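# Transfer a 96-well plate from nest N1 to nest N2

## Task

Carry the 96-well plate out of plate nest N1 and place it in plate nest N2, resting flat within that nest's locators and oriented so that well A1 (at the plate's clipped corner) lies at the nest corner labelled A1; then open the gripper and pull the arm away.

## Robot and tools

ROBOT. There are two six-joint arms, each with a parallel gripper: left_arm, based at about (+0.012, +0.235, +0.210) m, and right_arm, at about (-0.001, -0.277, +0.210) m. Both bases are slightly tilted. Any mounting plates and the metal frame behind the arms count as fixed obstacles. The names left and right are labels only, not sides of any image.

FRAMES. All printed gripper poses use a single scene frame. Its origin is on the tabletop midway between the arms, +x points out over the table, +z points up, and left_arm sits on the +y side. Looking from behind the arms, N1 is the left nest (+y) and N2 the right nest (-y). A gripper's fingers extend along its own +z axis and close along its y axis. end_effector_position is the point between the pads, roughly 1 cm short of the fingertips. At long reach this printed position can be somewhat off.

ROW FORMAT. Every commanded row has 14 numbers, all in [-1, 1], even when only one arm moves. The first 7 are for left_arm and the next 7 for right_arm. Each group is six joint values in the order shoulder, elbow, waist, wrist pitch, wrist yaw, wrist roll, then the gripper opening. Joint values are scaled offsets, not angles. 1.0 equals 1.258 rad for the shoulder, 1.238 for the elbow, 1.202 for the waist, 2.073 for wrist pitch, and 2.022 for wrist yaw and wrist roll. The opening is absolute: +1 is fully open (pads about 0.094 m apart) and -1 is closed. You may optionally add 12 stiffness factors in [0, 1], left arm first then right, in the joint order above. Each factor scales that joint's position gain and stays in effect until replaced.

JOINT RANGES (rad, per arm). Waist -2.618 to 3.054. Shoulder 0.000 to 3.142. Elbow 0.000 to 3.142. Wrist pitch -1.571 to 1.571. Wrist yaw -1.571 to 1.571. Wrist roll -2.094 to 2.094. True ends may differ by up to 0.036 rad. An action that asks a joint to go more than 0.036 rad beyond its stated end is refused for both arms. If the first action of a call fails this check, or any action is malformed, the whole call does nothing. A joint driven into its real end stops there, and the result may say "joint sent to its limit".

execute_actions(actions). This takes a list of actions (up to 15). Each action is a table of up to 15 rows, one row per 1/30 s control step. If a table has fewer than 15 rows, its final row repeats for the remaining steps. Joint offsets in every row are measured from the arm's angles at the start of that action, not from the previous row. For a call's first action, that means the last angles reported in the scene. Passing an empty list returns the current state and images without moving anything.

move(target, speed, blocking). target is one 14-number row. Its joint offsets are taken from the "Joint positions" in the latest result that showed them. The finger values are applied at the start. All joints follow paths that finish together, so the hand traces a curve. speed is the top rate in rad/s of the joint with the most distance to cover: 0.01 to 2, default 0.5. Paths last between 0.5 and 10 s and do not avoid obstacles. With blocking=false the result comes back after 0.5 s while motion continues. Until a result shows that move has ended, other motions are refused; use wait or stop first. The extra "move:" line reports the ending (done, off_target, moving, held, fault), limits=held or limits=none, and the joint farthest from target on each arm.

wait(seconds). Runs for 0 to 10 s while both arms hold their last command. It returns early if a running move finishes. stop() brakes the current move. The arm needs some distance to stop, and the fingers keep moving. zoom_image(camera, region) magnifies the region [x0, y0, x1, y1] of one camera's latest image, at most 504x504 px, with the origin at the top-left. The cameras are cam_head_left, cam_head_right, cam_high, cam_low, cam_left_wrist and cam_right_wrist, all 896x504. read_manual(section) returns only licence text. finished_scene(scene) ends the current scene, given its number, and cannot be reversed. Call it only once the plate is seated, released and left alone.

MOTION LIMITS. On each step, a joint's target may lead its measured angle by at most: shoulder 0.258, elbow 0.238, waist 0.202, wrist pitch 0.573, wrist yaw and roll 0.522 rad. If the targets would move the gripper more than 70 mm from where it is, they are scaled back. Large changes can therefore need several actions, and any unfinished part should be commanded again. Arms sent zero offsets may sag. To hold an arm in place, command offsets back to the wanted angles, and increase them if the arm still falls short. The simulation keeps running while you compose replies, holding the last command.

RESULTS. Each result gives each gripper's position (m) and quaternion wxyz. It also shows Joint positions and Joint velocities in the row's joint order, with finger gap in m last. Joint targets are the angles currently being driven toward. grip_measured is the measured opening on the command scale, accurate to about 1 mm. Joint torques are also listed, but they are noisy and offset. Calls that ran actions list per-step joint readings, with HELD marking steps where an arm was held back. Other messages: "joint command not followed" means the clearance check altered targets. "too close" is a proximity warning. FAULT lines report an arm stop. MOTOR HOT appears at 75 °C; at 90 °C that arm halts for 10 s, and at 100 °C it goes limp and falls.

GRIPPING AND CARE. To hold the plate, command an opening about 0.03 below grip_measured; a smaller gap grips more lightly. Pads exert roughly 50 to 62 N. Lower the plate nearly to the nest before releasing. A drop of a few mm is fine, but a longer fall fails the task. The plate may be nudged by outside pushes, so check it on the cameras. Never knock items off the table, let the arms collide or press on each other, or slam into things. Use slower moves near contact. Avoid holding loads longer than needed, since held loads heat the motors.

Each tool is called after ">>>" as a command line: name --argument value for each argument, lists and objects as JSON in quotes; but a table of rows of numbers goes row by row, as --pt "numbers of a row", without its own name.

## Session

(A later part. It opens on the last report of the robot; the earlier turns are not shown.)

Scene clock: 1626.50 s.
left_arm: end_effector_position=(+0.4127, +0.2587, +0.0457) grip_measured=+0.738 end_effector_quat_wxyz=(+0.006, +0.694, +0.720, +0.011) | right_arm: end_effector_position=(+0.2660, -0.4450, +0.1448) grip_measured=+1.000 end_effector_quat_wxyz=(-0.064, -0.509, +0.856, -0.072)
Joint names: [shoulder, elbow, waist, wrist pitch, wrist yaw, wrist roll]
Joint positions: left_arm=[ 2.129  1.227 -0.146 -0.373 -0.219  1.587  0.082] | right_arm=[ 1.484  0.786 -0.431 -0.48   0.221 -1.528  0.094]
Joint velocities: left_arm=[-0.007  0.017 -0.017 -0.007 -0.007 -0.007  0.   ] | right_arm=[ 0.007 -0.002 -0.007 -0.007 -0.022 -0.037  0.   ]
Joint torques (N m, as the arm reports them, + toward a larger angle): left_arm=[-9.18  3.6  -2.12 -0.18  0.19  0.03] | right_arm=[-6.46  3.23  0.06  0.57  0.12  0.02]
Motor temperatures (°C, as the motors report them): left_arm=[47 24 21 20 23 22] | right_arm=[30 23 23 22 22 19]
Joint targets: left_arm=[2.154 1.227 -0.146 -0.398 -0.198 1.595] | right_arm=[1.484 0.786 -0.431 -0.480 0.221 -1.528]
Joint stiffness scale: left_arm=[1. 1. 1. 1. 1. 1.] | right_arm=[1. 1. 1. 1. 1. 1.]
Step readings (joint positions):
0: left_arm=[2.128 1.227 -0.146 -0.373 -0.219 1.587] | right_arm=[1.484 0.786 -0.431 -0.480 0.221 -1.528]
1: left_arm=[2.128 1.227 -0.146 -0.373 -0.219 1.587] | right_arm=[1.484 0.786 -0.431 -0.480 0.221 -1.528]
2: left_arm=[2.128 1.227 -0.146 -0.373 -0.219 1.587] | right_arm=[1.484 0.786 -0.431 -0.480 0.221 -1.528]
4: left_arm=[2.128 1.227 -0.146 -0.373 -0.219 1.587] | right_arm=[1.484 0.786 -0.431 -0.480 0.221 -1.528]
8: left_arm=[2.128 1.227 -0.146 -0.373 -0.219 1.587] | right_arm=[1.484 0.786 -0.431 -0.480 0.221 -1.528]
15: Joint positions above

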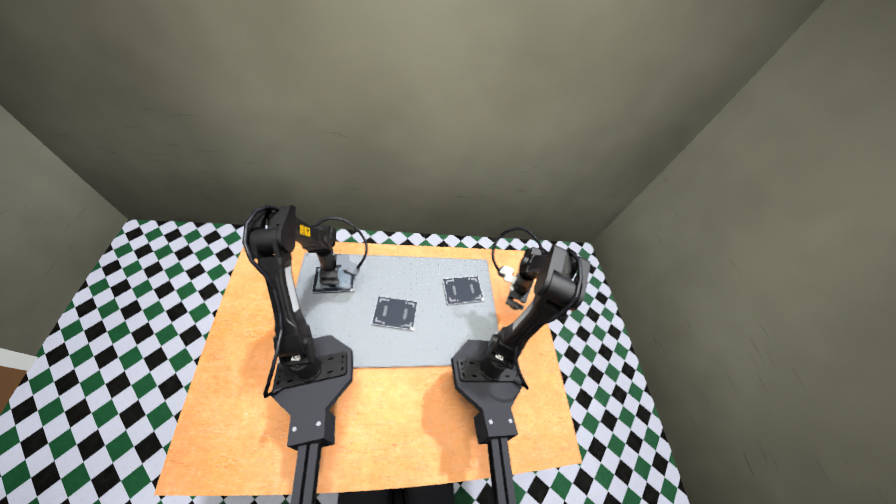

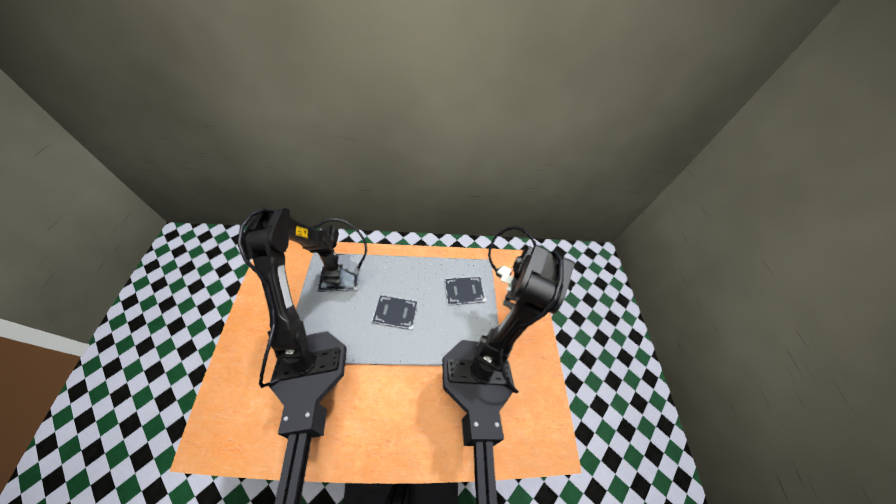

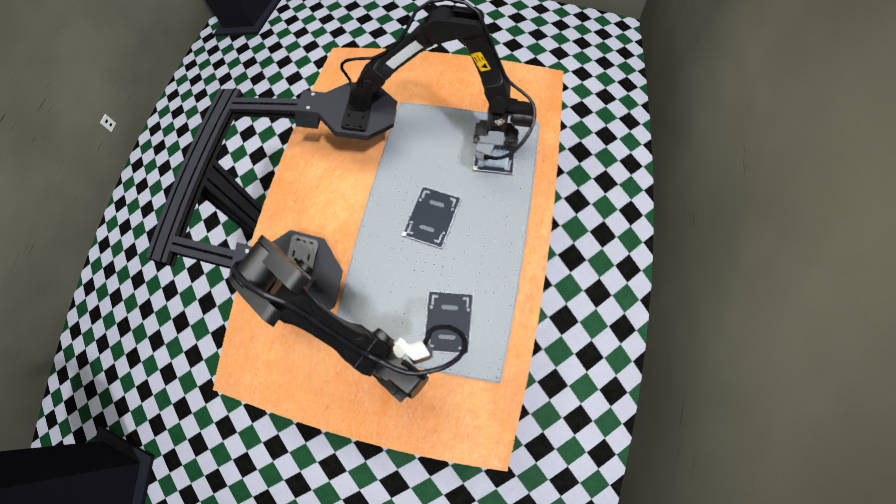

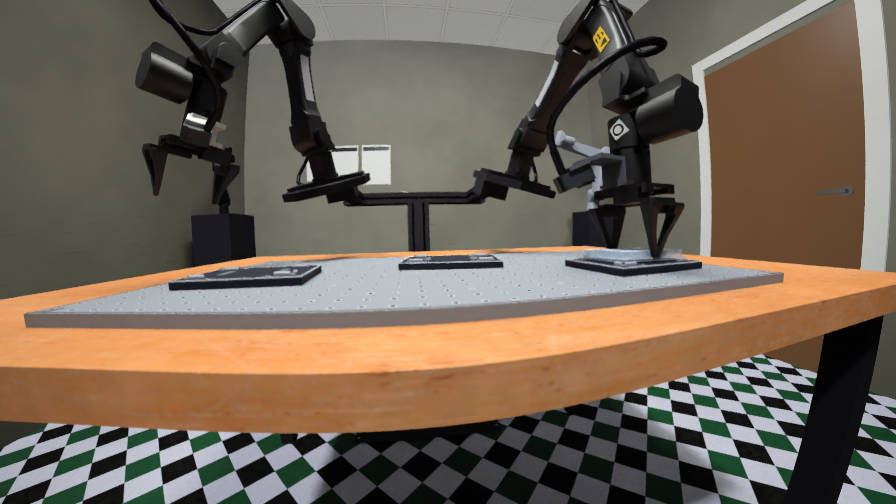

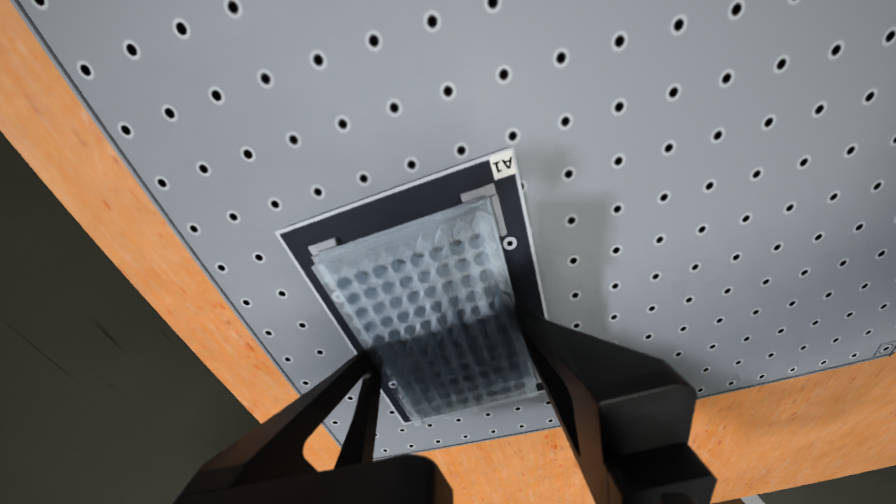

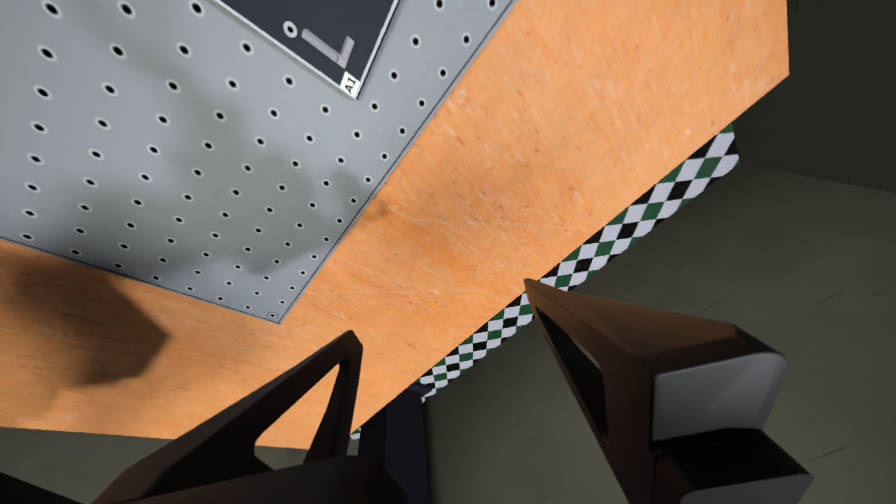

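>>> execute_actions --actions '[[[0.018,0,0,-0.011,0.0104,0.003,0.705,0,0,0,0,0,0,1],[0.018,0,0,-0.010,0.0104,0.003,0.705,0,0,0,0,0,0,1],[0.018,0,0,-0.009,0.0104,0.003,0.705,0,0,0,0,0,0,1],[0.018,0,0,-0.008,0.0104,0.003,0.705,0,0,0,0,0,0,1],[0.018,0,0,-0.007,0.0104,0.003,0.705,0,0,0,0,0,0,1],[0.018,0,0,-0.006,0.0104,0.003,0.705,0,0,0,0,0,0,1],[0.018,0,0,-0.005,0.0104,0.003,0.705,0,0,0,0,0,0,1],[0.018,0,0,-0.004,0.0104,0.003,0.705,0,0,0,0,0,0,1],[0.018,0,0,-0.003,0.0104,0.003,0.705,0,0,0,0,0,0,1]]]'

Scene clock: 1656.80 s.
left_arm: end_effector_position=(+0.4129, +0.2587, +0.0457) grip_measured=+0.738 end_effector_quat_wxyz=(+0.006, +0.694, +0.720, +0.011) | right_arm: end_effector_position=(+0.2660, -0.4450, +0.1448) grip_measured=+1.000 end_effector_quat_wxyz=(-0.064, -0.509, +0.856, -0.072)
Joint names: [shoulder, elbow, waist, wrist pitch, wrist yaw, wrist roll]
Joint positions: left_arm=[ 2.129  1.227 -0.146 -0.372 -0.219  1.587  0.082] | right_arm=[ 1.484  0.786 -0.431 -0.48   0.221 -1.528  0.094]
Joint velocities: left_arm=[-0.012  0.007  0.012 -0.007  0.022 -0.022  0.   ] | right_arm=[ 0.017  0.007 -0.017 -0.007 -0.022 -0.022  0.   ]
Joint torques (N m, as the arm reports them, + toward a larger angle): left_arm=[-9.34  3.59 -2.13 -0.02  0.2   0.02] | right_arm=[-6.46  3.17  0.11  0.58  0.11  0.01]
Motor temperatures (°C, as the motors report them): left_arm=[45 24 21 20 23 22] | right_arm=[30 23 23 22 22 19]
Joint targets: left_arm=[2.152 1.227 -0.146 -0.379 -0.198 1.593] | right_arm=[1.484 0.786 -0.431 -0.480 0.221 -1.528]
Joint stiffness scale: left_arm=[1. 1. 1. 1. 1. 1.] | right_arm=[1. 1. 1. 1. 1. 1.]
Step readings (joint positions):
0: left_arm=[2.129 1.227 -0.146 -0.373 -0.219 1.587] | right_arm=[1.484 0.786 -0.431 -0.480 0.221 -1.528]
1: left_arm=[2.129 1.227 -0.146 -0.373 -0.219 1.587] | right_arm=[1.484 0.786 -0.431 -0.480 0.221 -1.528]
2: left_arm=[2.129 1.227 -0.146 -0.373 -0.219 1.587] | right_arm=[1.484 0.786 -0.431 -0.480 0.221 -1.528]
4: left_arm=[2.129 1.227 -0.146 -0.373 -0.219 1.587] | right_arm=[1.484 0.786 -0.431 -0.480 0.221 -1.528]
8: left_arm=[2.129 1.227 -0.146 -0.372 -0.219 1.587] | right_arm=[1.484 0.786 -0.431 -0.480 0.221 -1.528]
15: Joint positions above

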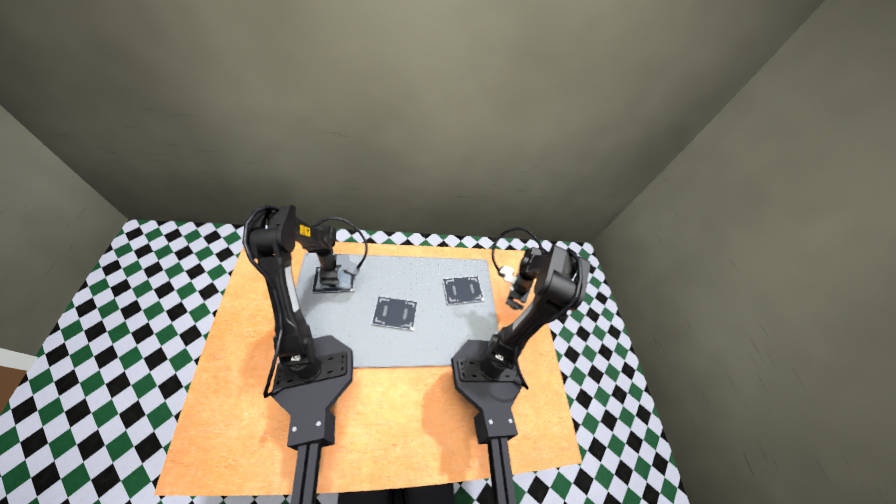

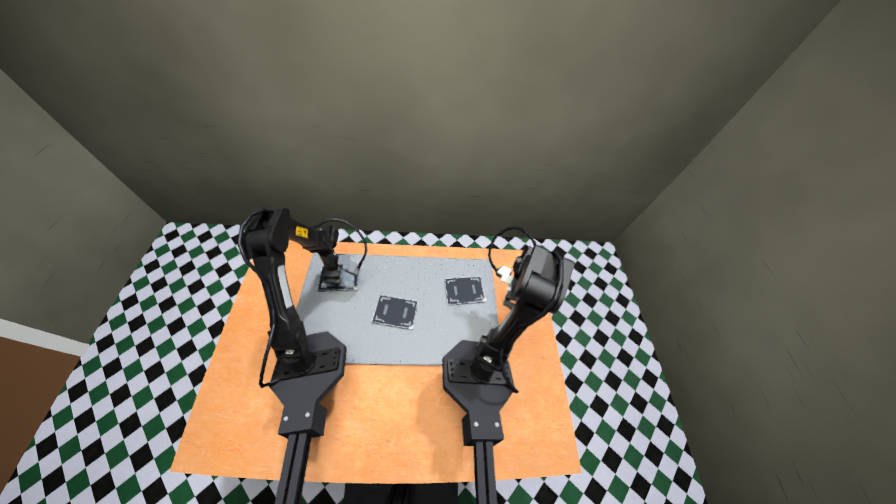

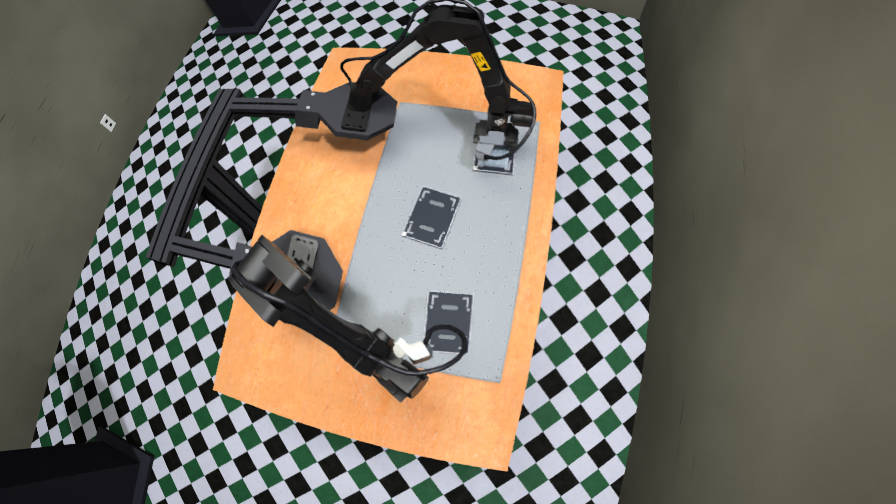

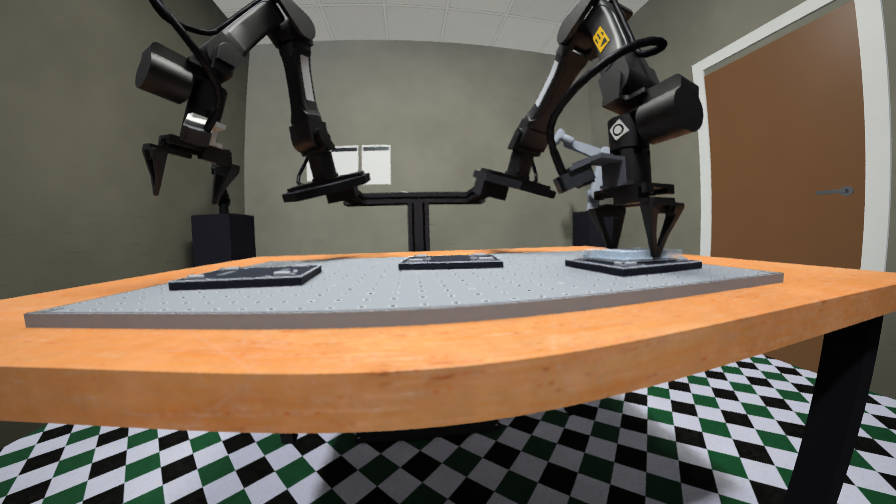

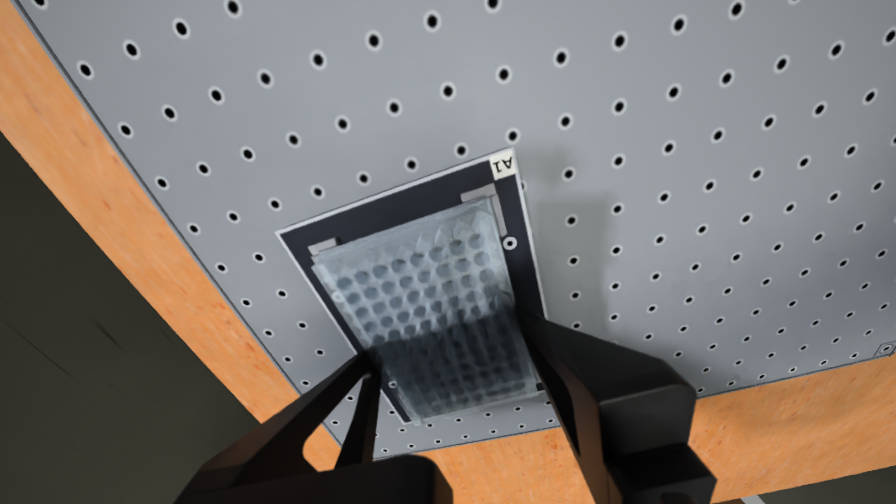

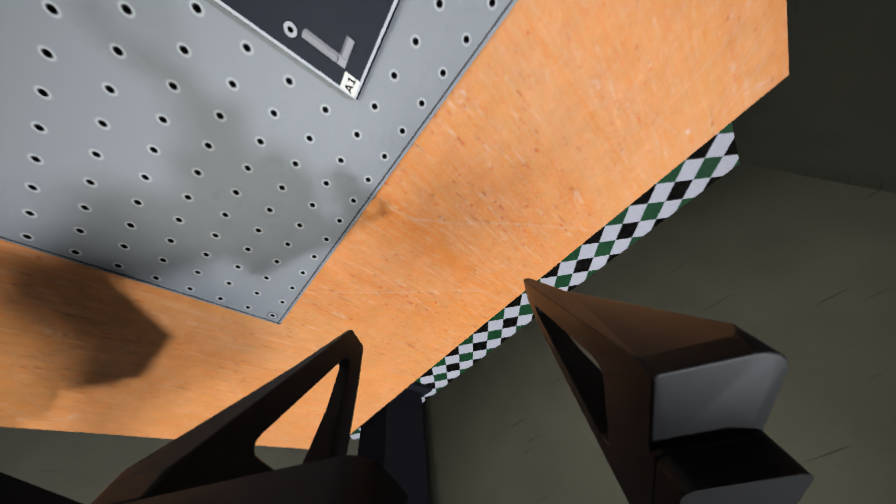

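>>> zoom_image --camera "cam_left_wrist" --region '[300, 235, 345, 280]'

>>> zoom_image --camera "cam_low" --region '[605, 252, 645, 272]'

Region (300, 235, 345, 280) of cam_left_wrist's 896x504 image, scaled by 11.200, with more detail than that image has.

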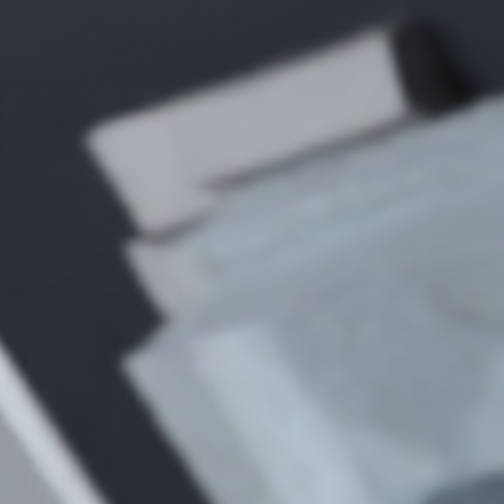

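Region (605, 252, 645, 272) of cam_low's 896x504 image, scaled by 12.600, with more detail than that image has.

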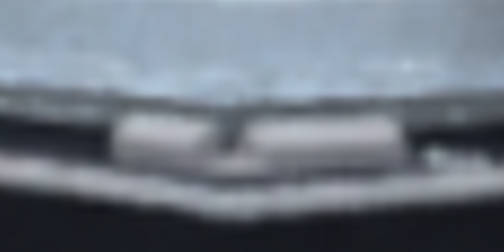

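>>> zoom_image --camera "cam_high" --region '[490, 150, 525, 180]'

>>> zoom_image --camera "cam_head_left" --region '[310, 262, 365, 300]'

Region (490, 150, 525, 180) of cam_high's 896x504 image, scaled by 14.400, with more detail than that image has; it fills the top 432 rows of this view, and the rest is white.

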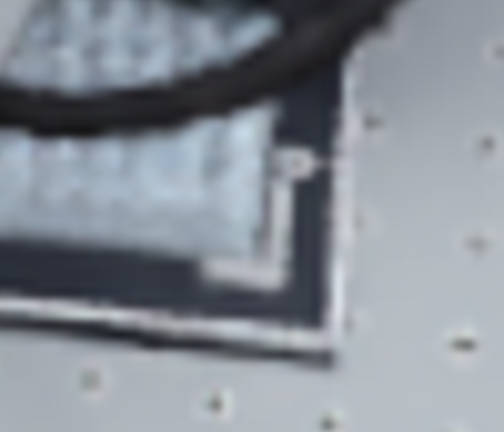

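Region (310, 262, 365, 300) of cam_head_left's 896x504 image, scaled by 9.164, with more detail than that image has; it fills the top 348 rows of this view, and the rest is white.

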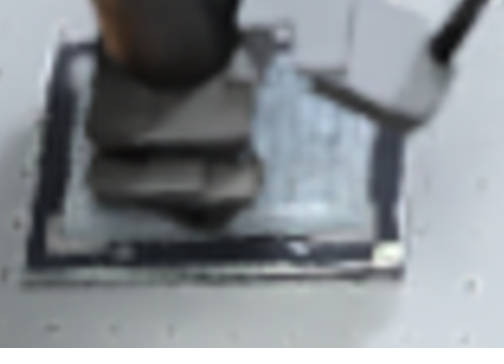

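>>> execute_actions --actions '[[[0.018,0,0,-0.003,0.0104,0.003,0.705,0,0,0,0,0,0,1],[0.020,0,0,-0.003,0.0104,0.003,0.705,0,0,0,0,0,0,1],[0.022,0,0,-0.003,0.0104,0.003,0.705,0,0,0,0,0,0,1],[0.024,0,0,-0.003,0.0104,0.003,0.705,0,0,0,0,0,0,1],[0.026,0,0,-0.003,0.0104,0.003,0.705,0,0,0,0,0,0,1],[0.028,0,0,-0.003,0.0104,0.003,0.705,0,0,0,0,0,0,1],[0.030,0,0,-0.003,0.0104,0.003,0.705,0,0,0,0,0,0,1],[0.032,0,0,-0.003,0.0104,0.003,0.705,0,0,0,0,0,0,1]]]'

Scene clock: 1725.90 s.
left_arm: end_effector_position=(+0.4127, +0.2586, +0.0453) grip_measured=+0.738 end_effector_quat_wxyz=(+0.006, +0.694, +0.720, +0.011) | right_arm: end_effector_position=(+0.2660, -0.4450, +0.1448) grip_measured=+1.000 end_effector_quat_wxyz=(-0.064, -0.509, +0.856, -0.072)
Joint names: [shoulder, elbow, waist, wrist pitch, wrist yaw, wrist roll]
Joint positions: left_arm=[ 2.131  1.227 -0.146 -0.372 -0.219  1.587  0.082] | right_arm=[ 1.484  0.786 -0.431 -0.48   0.221 -1.528  0.094]
Joint velocities: left_arm=[-0.007 -0.002 -0.022 -0.007 -0.037 -0.022  0.   ] | right_arm=[ 0.002 -0.007 -0.017 -0.007 -0.022  0.007  0.   ]
Joint torques (N m, as the arm reports them, + toward a larger angle): left_arm=[-7.98  3.6  -2.15 -0.01  0.2   0.02] | right_arm=[-6.5   3.2   0.08  0.58  0.11  0.02]
Motor temperatures (°C, as the motors report them): left_arm=[44 24 21 20 23 22] | right_arm=[30 23 23 22 22 19]
Joint targets: left_arm=[2.170 1.227 -0.146 -0.378 -0.198 1.593] | right_arm=[1.484 0.786 -0.431 -0.480 0.221 -1.528]
Joint stiffness scale: left_arm=[1. 1. 1. 1. 1. 1.] | right_arm=[1. 1. 1. 1. 1. 1.]
Step readings (joint positions):
0: left_arm=[2.129 1.227 -0.146 -0.372 -0.219 1.587] | right_arm=[1.484 0.786 -0.431 -0.480 0.221 -1.528]
1: left_arm=[2.129 1.227 -0.146 -0.372 -0.219 1.587] | right_arm=[1.484 0.786 -0.431 -0.480 0.221 -1.528]
2: left_arm=[2.129 1.227 -0.146 -0.372 -0.219 1.587] | right_arm=[1.484 0.786 -0.431 -0.480 0.221 -1.528]
4: left_arm=[2.129 1.227 -0.146 -0.372 -0.219 1.587] | right_arm=[1.484 0.786 -0.431 -0.480 0.221 -1.528]
8: left_arm=[2.131 1.227 -0.146 -0.372 -0.219 1.587] | right_arm=[1.484 0.786 -0.431 -0.480 0.221 -1.528]
15: Joint positions above

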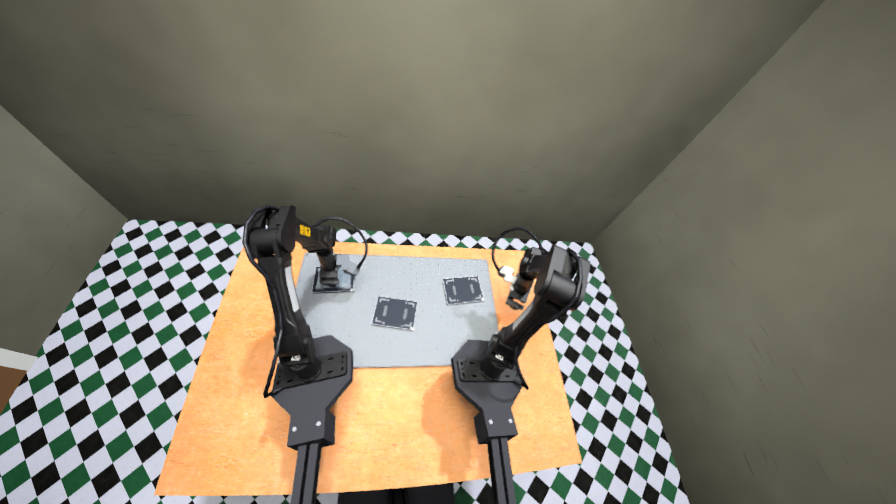

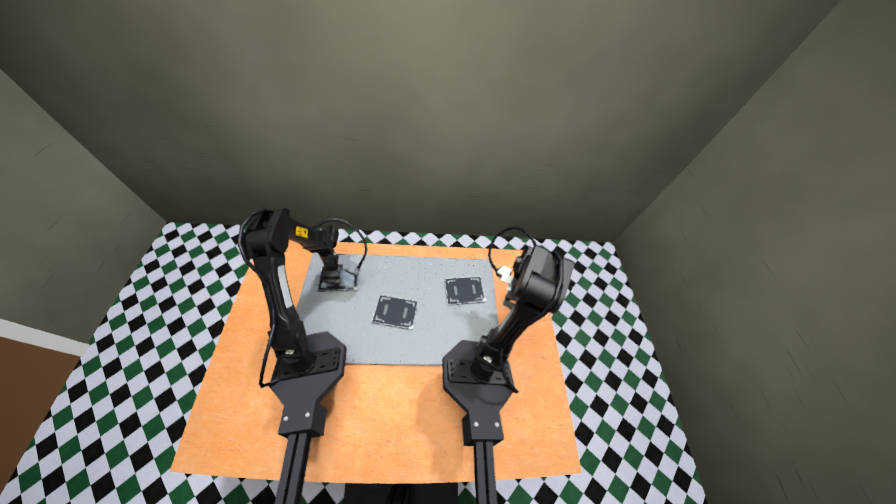

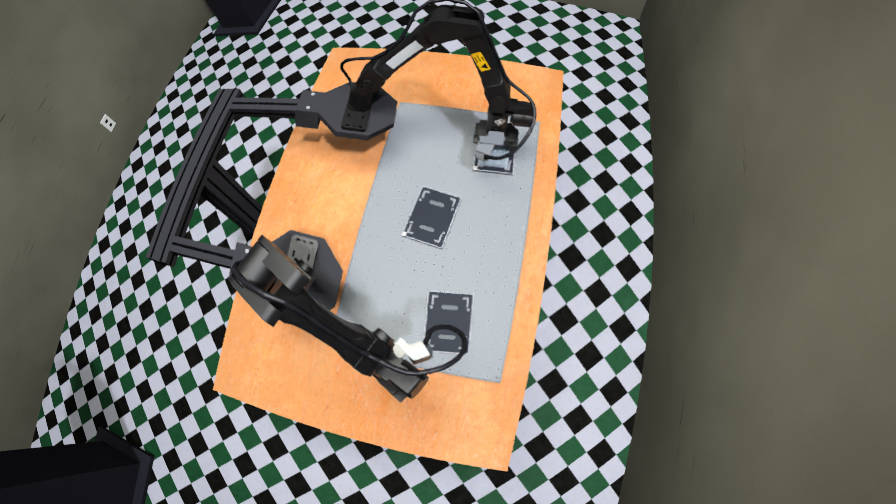

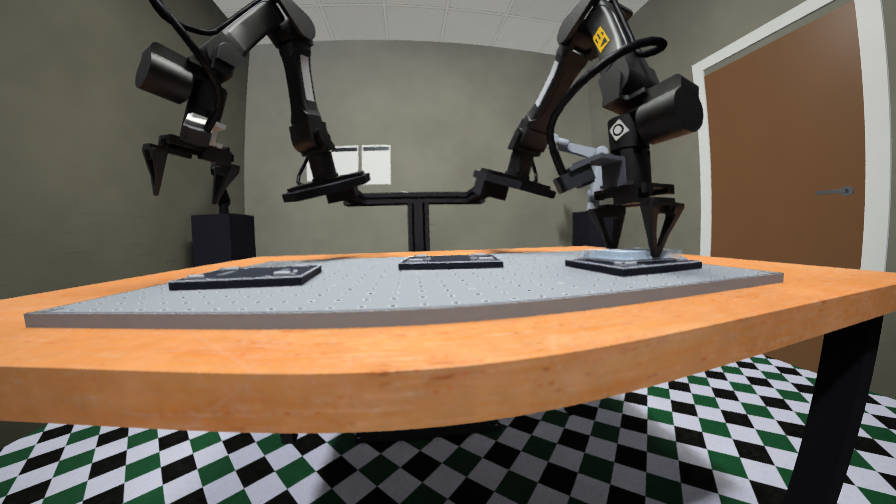

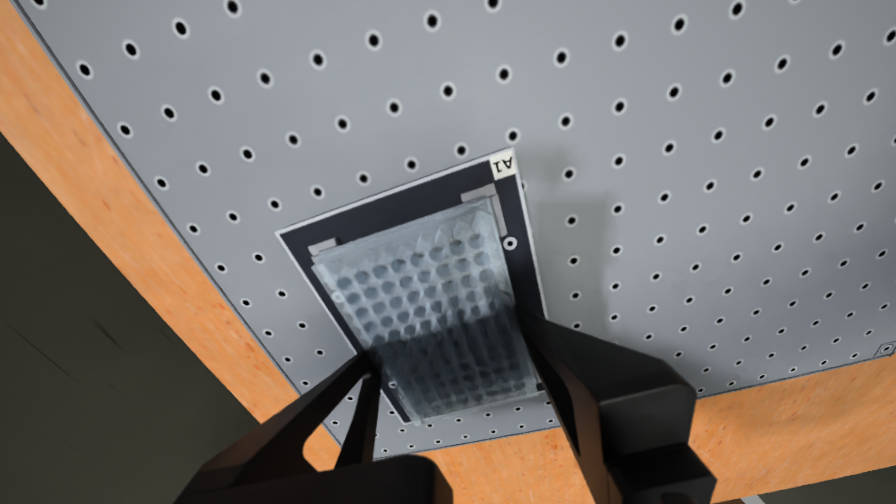

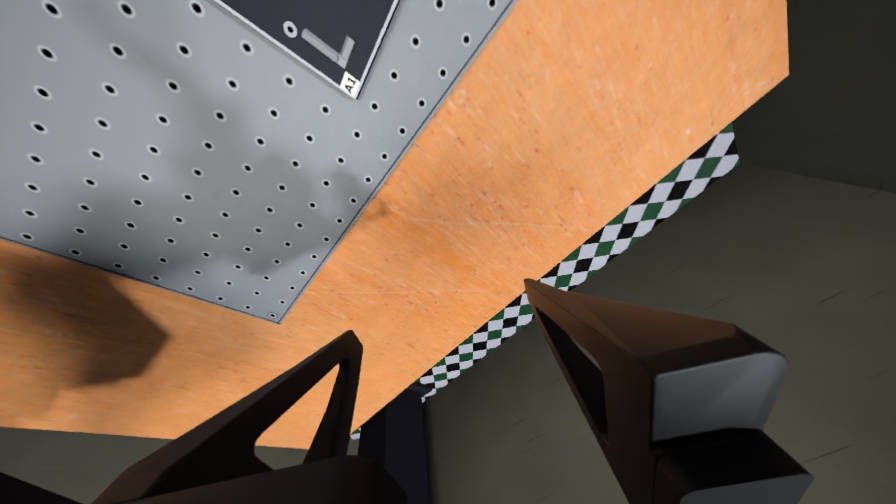

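>>> zoom_image --camera "cam_left_wrist" --region '[380, 340, 580, 440]'

>>> zoom_image --camera "cam_left_wrist" --region '[500, 350, 570, 420]'

Region (380, 340, 580, 440) of cam_left_wrist's 896x504 image, scaled by 2.520, with more detail than that image has.

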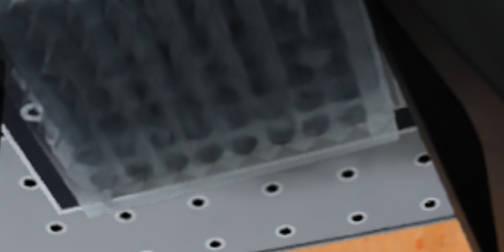

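Region (500, 350, 570, 420) of cam_left_wrist's 896x504 image, scaled by 7.200, with more detail than that image has.

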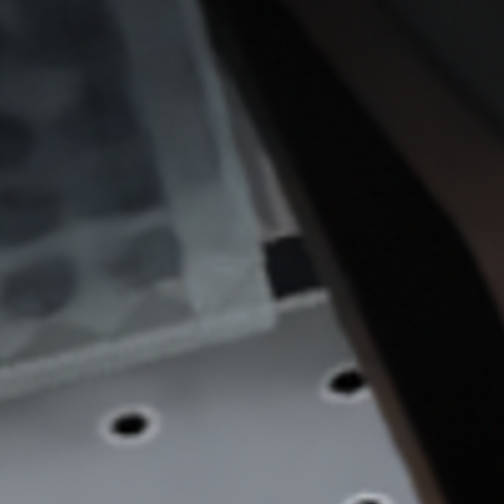

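>>> zoom_image --camera "cam_head_left" --region '[310, 268, 335, 295]'

>>> zoom_image --camera "cam_head_right" --region '[314, 266, 344, 296]'

Region (310, 268, 335, 295) of cam_head_left's 896x504 image, scaled by 18.667, with more detail than that image has; it fills the left 467 columns of this view, and the rest is white.

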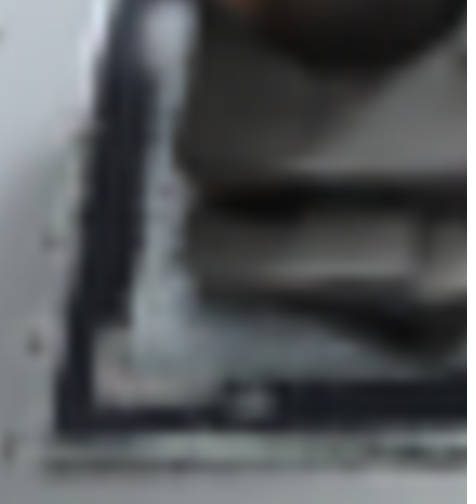

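Region (314, 266, 344, 296) of cam_head_right's 896x504 image, scaled by 16.800, with more detail than that image has.

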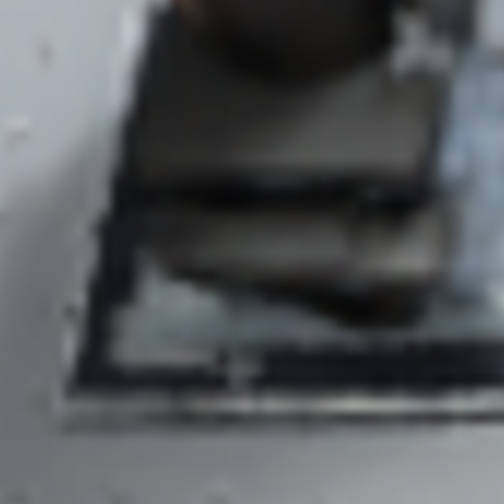

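>>> execute_actions --actions '[[[0.028,0,0,-0.003,0.0104,0.003,0.705,0,0,0,0,0,0,1],[0.025,0,0,-0.003,0.012,0.003,0.705,0,0,0,0,0,0,1],[0.022,0,0,-0.003,0.014,0.003,0.705,0,0,0,0,0,0,1],[0.019,0,0,-0.003,0.016,0.003,0.705,0,0,0,0,0,0,1],[0.016,0,0,-0.003,0.018,0.003,0.705,0,0,0,0,0,0,1],[0.016,0,0,-0.003,0.020,0.003,0.705,0,0,0,0,0,0,1],[0.016,0,0,-0.003,0.022,0.003,0.705,0,0,0,0,0,0,1],[0.016,0,0,-0.003,0.024,0.003,0.705,0,0,0,0,0,0,1]]]'

Scene clock: 1765.40 s.
left_arm: end_effector_position=(+0.4127, +0.2585, +0.0453) grip_measured=+0.738 end_effector_quat_wxyz=(+0.006, +0.694, +0.720, +0.010) | right_arm: end_effector_position=(+0.2660, -0.4450, +0.1448) grip_measured=+1.000 end_effector_quat_wxyz=(-0.064, -0.509, +0.856, -0.072)
Joint names: [shoulder, elbow, waist, wrist pitch, wrist yaw, wrist roll]
Joint positions: left_arm=[ 2.131  1.227 -0.146 -0.372 -0.218  1.587  0.082] | right_arm=[ 1.484  0.786 -0.431 -0.48   0.221 -1.528  0.094]
Joint velocities: left_arm=[ 0.002 -0.002 -0.007  0.066 -0.051  0.051 -0.   ] | right_arm=[-0.007  0.007  0.017 -0.051  0.051 -0.022  0.   ]
Joint torques (N m, as the arm reports them, + toward a larger angle): left_arm=[-9.54  3.6  -2.13 -0.01  0.48  0.01] | right_arm=[-6.46  3.18  0.1   0.58  0.1   0.02]
Motor temperatures (°C, as the motors report them): left_arm=[42 24 21 20 23 22] | right_arm=[30 23 23 22 22 19]
Joint targets: left_arm=[2.151 1.227 -0.146 -0.378 -0.170 1.593] | right_arm=[1.484 0.786 -0.431 -0.480 0.221 -1.528]
Joint stiffness scale: left_arm=[1. 1. 1. 1. 1. 1.] | right_arm=[1. 1. 1. 1. 1. 1.]
Step readings (joint positions):
0: left_arm=[2.131 1.227 -0.146 -0.372 -0.219 1.587] | right_arm=[1.484 0.786 -0.431 -0.480 0.221 -1.528]
1: left_arm=[2.131 1.227 -0.146 -0.372 -0.219 1.587] | right_arm=[1.484 0.786 -0.431 -0.480 0.221 -1.528]
2: left_arm=[2.131 1.227 -0.146 -0.372 -0.219 1.587] | right_arm=[1.484 0.786 -0.431 -0.480 0.221 -1.528]
4: left_arm=[2.131 1.227 -0.146 -0.372 -0.219 1.587] | right_arm=[1.484 0.786 -0.431 -0.480 0.221 -1.528]
8: left_arm=[2.131 1.227 -0.146 -0.372 -0.218 1.587] | right_arm=[1.484 0.786 -0.431 -0.480 0.221 -1.528]
15: Joint positions above

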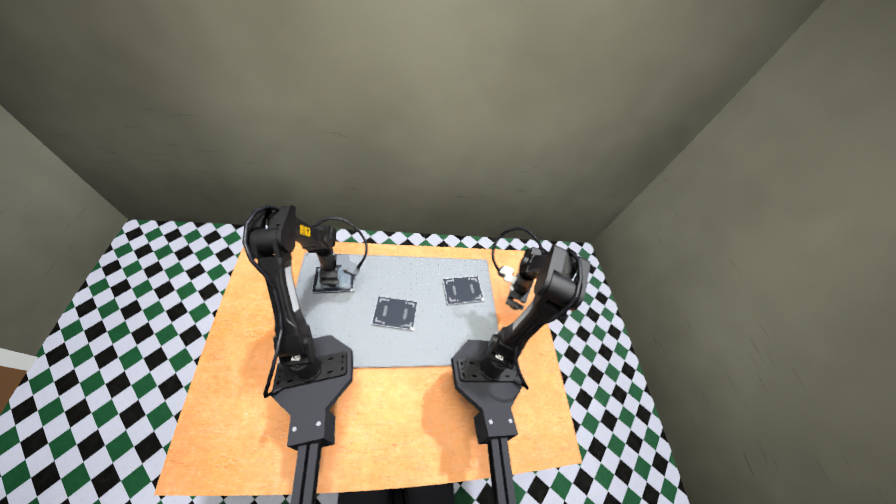

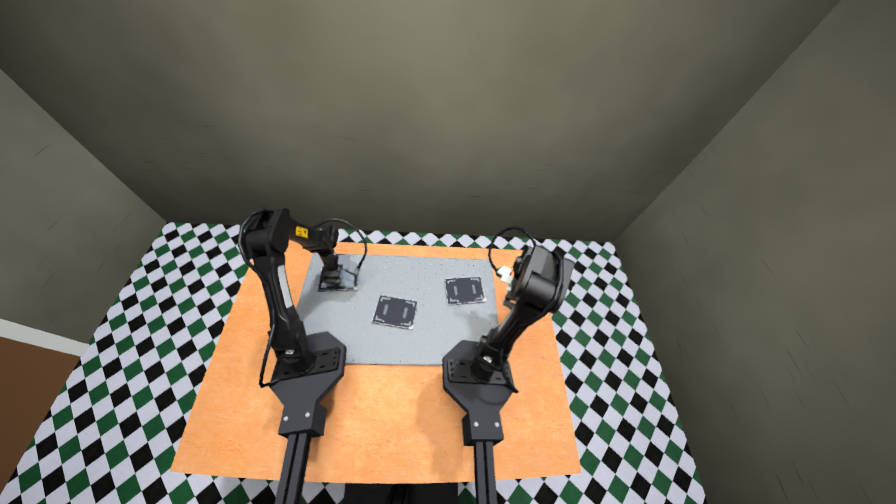

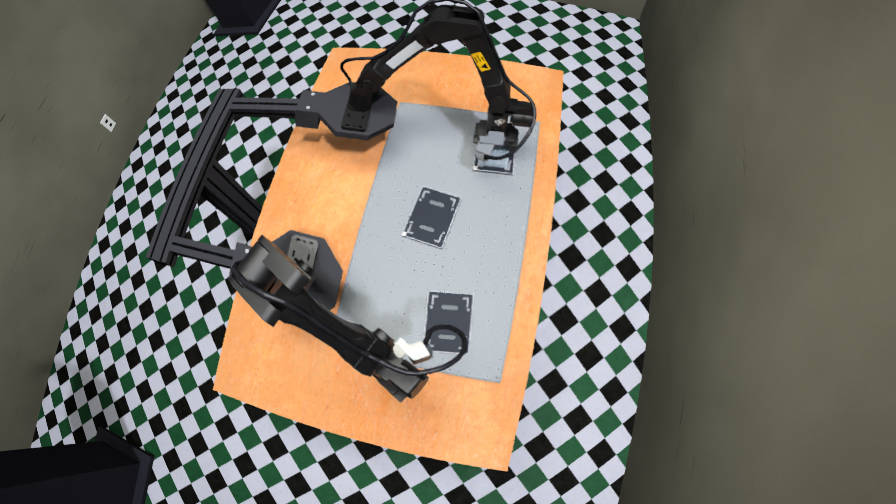

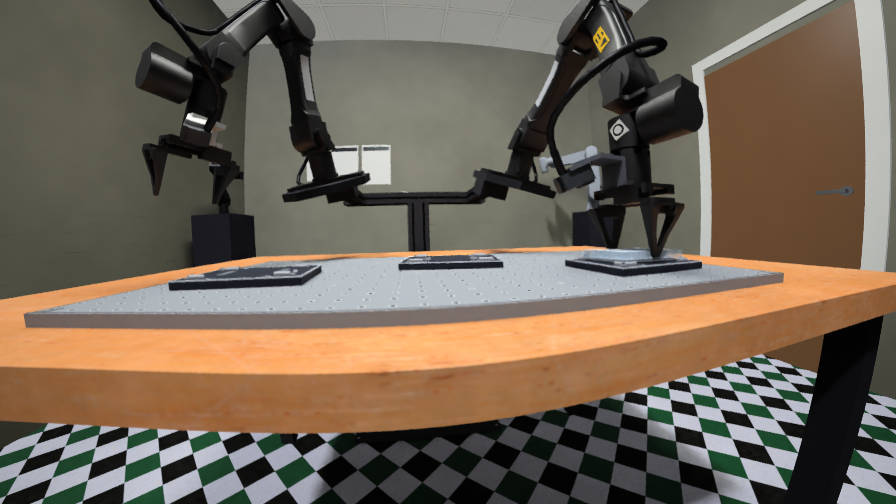

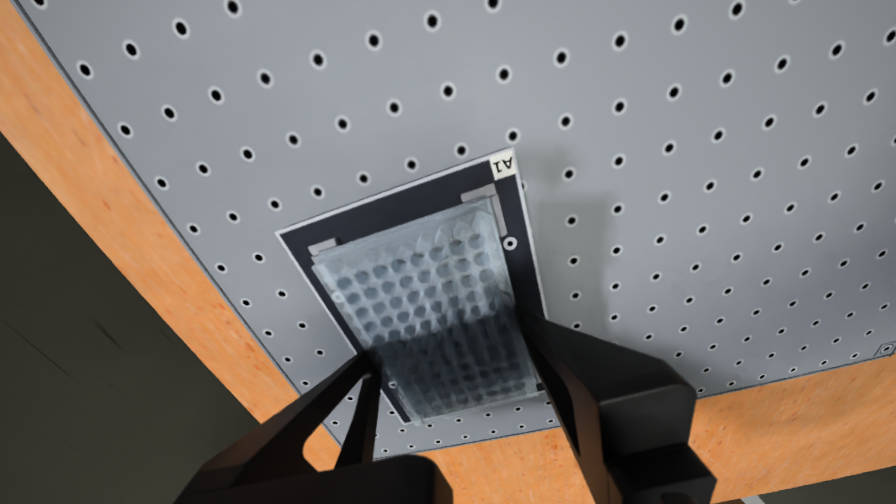

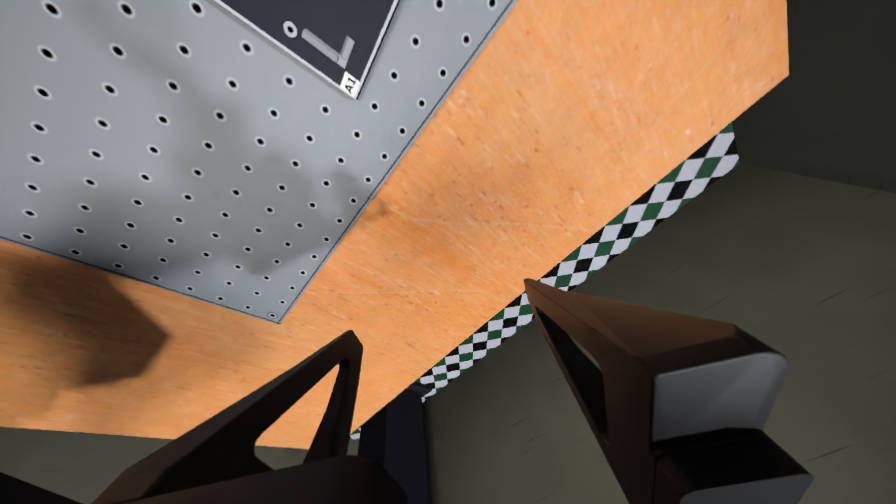

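>>> zoom_image --camera "cam_low" --region '[572, 248, 612, 268]'

>>> zoom_image --camera "cam_low" --region '[665, 248, 705, 268]'

Region (572, 248, 612, 268) of cam_low's 896x504 image, scaled by 12.600, with more detail than that image has.

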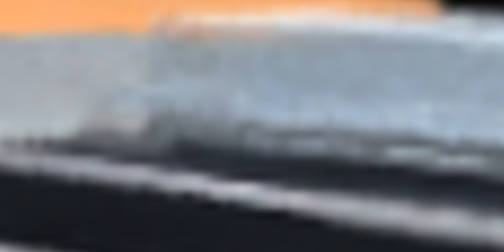

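Region (665, 248, 705, 268) of cam_low's 896x504 image, scaled by 12.600, with more detail than that image has.

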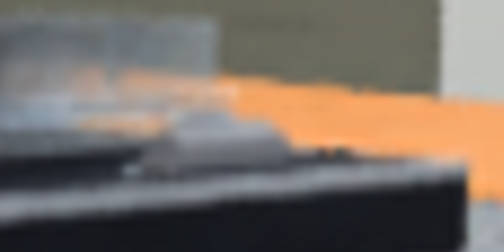

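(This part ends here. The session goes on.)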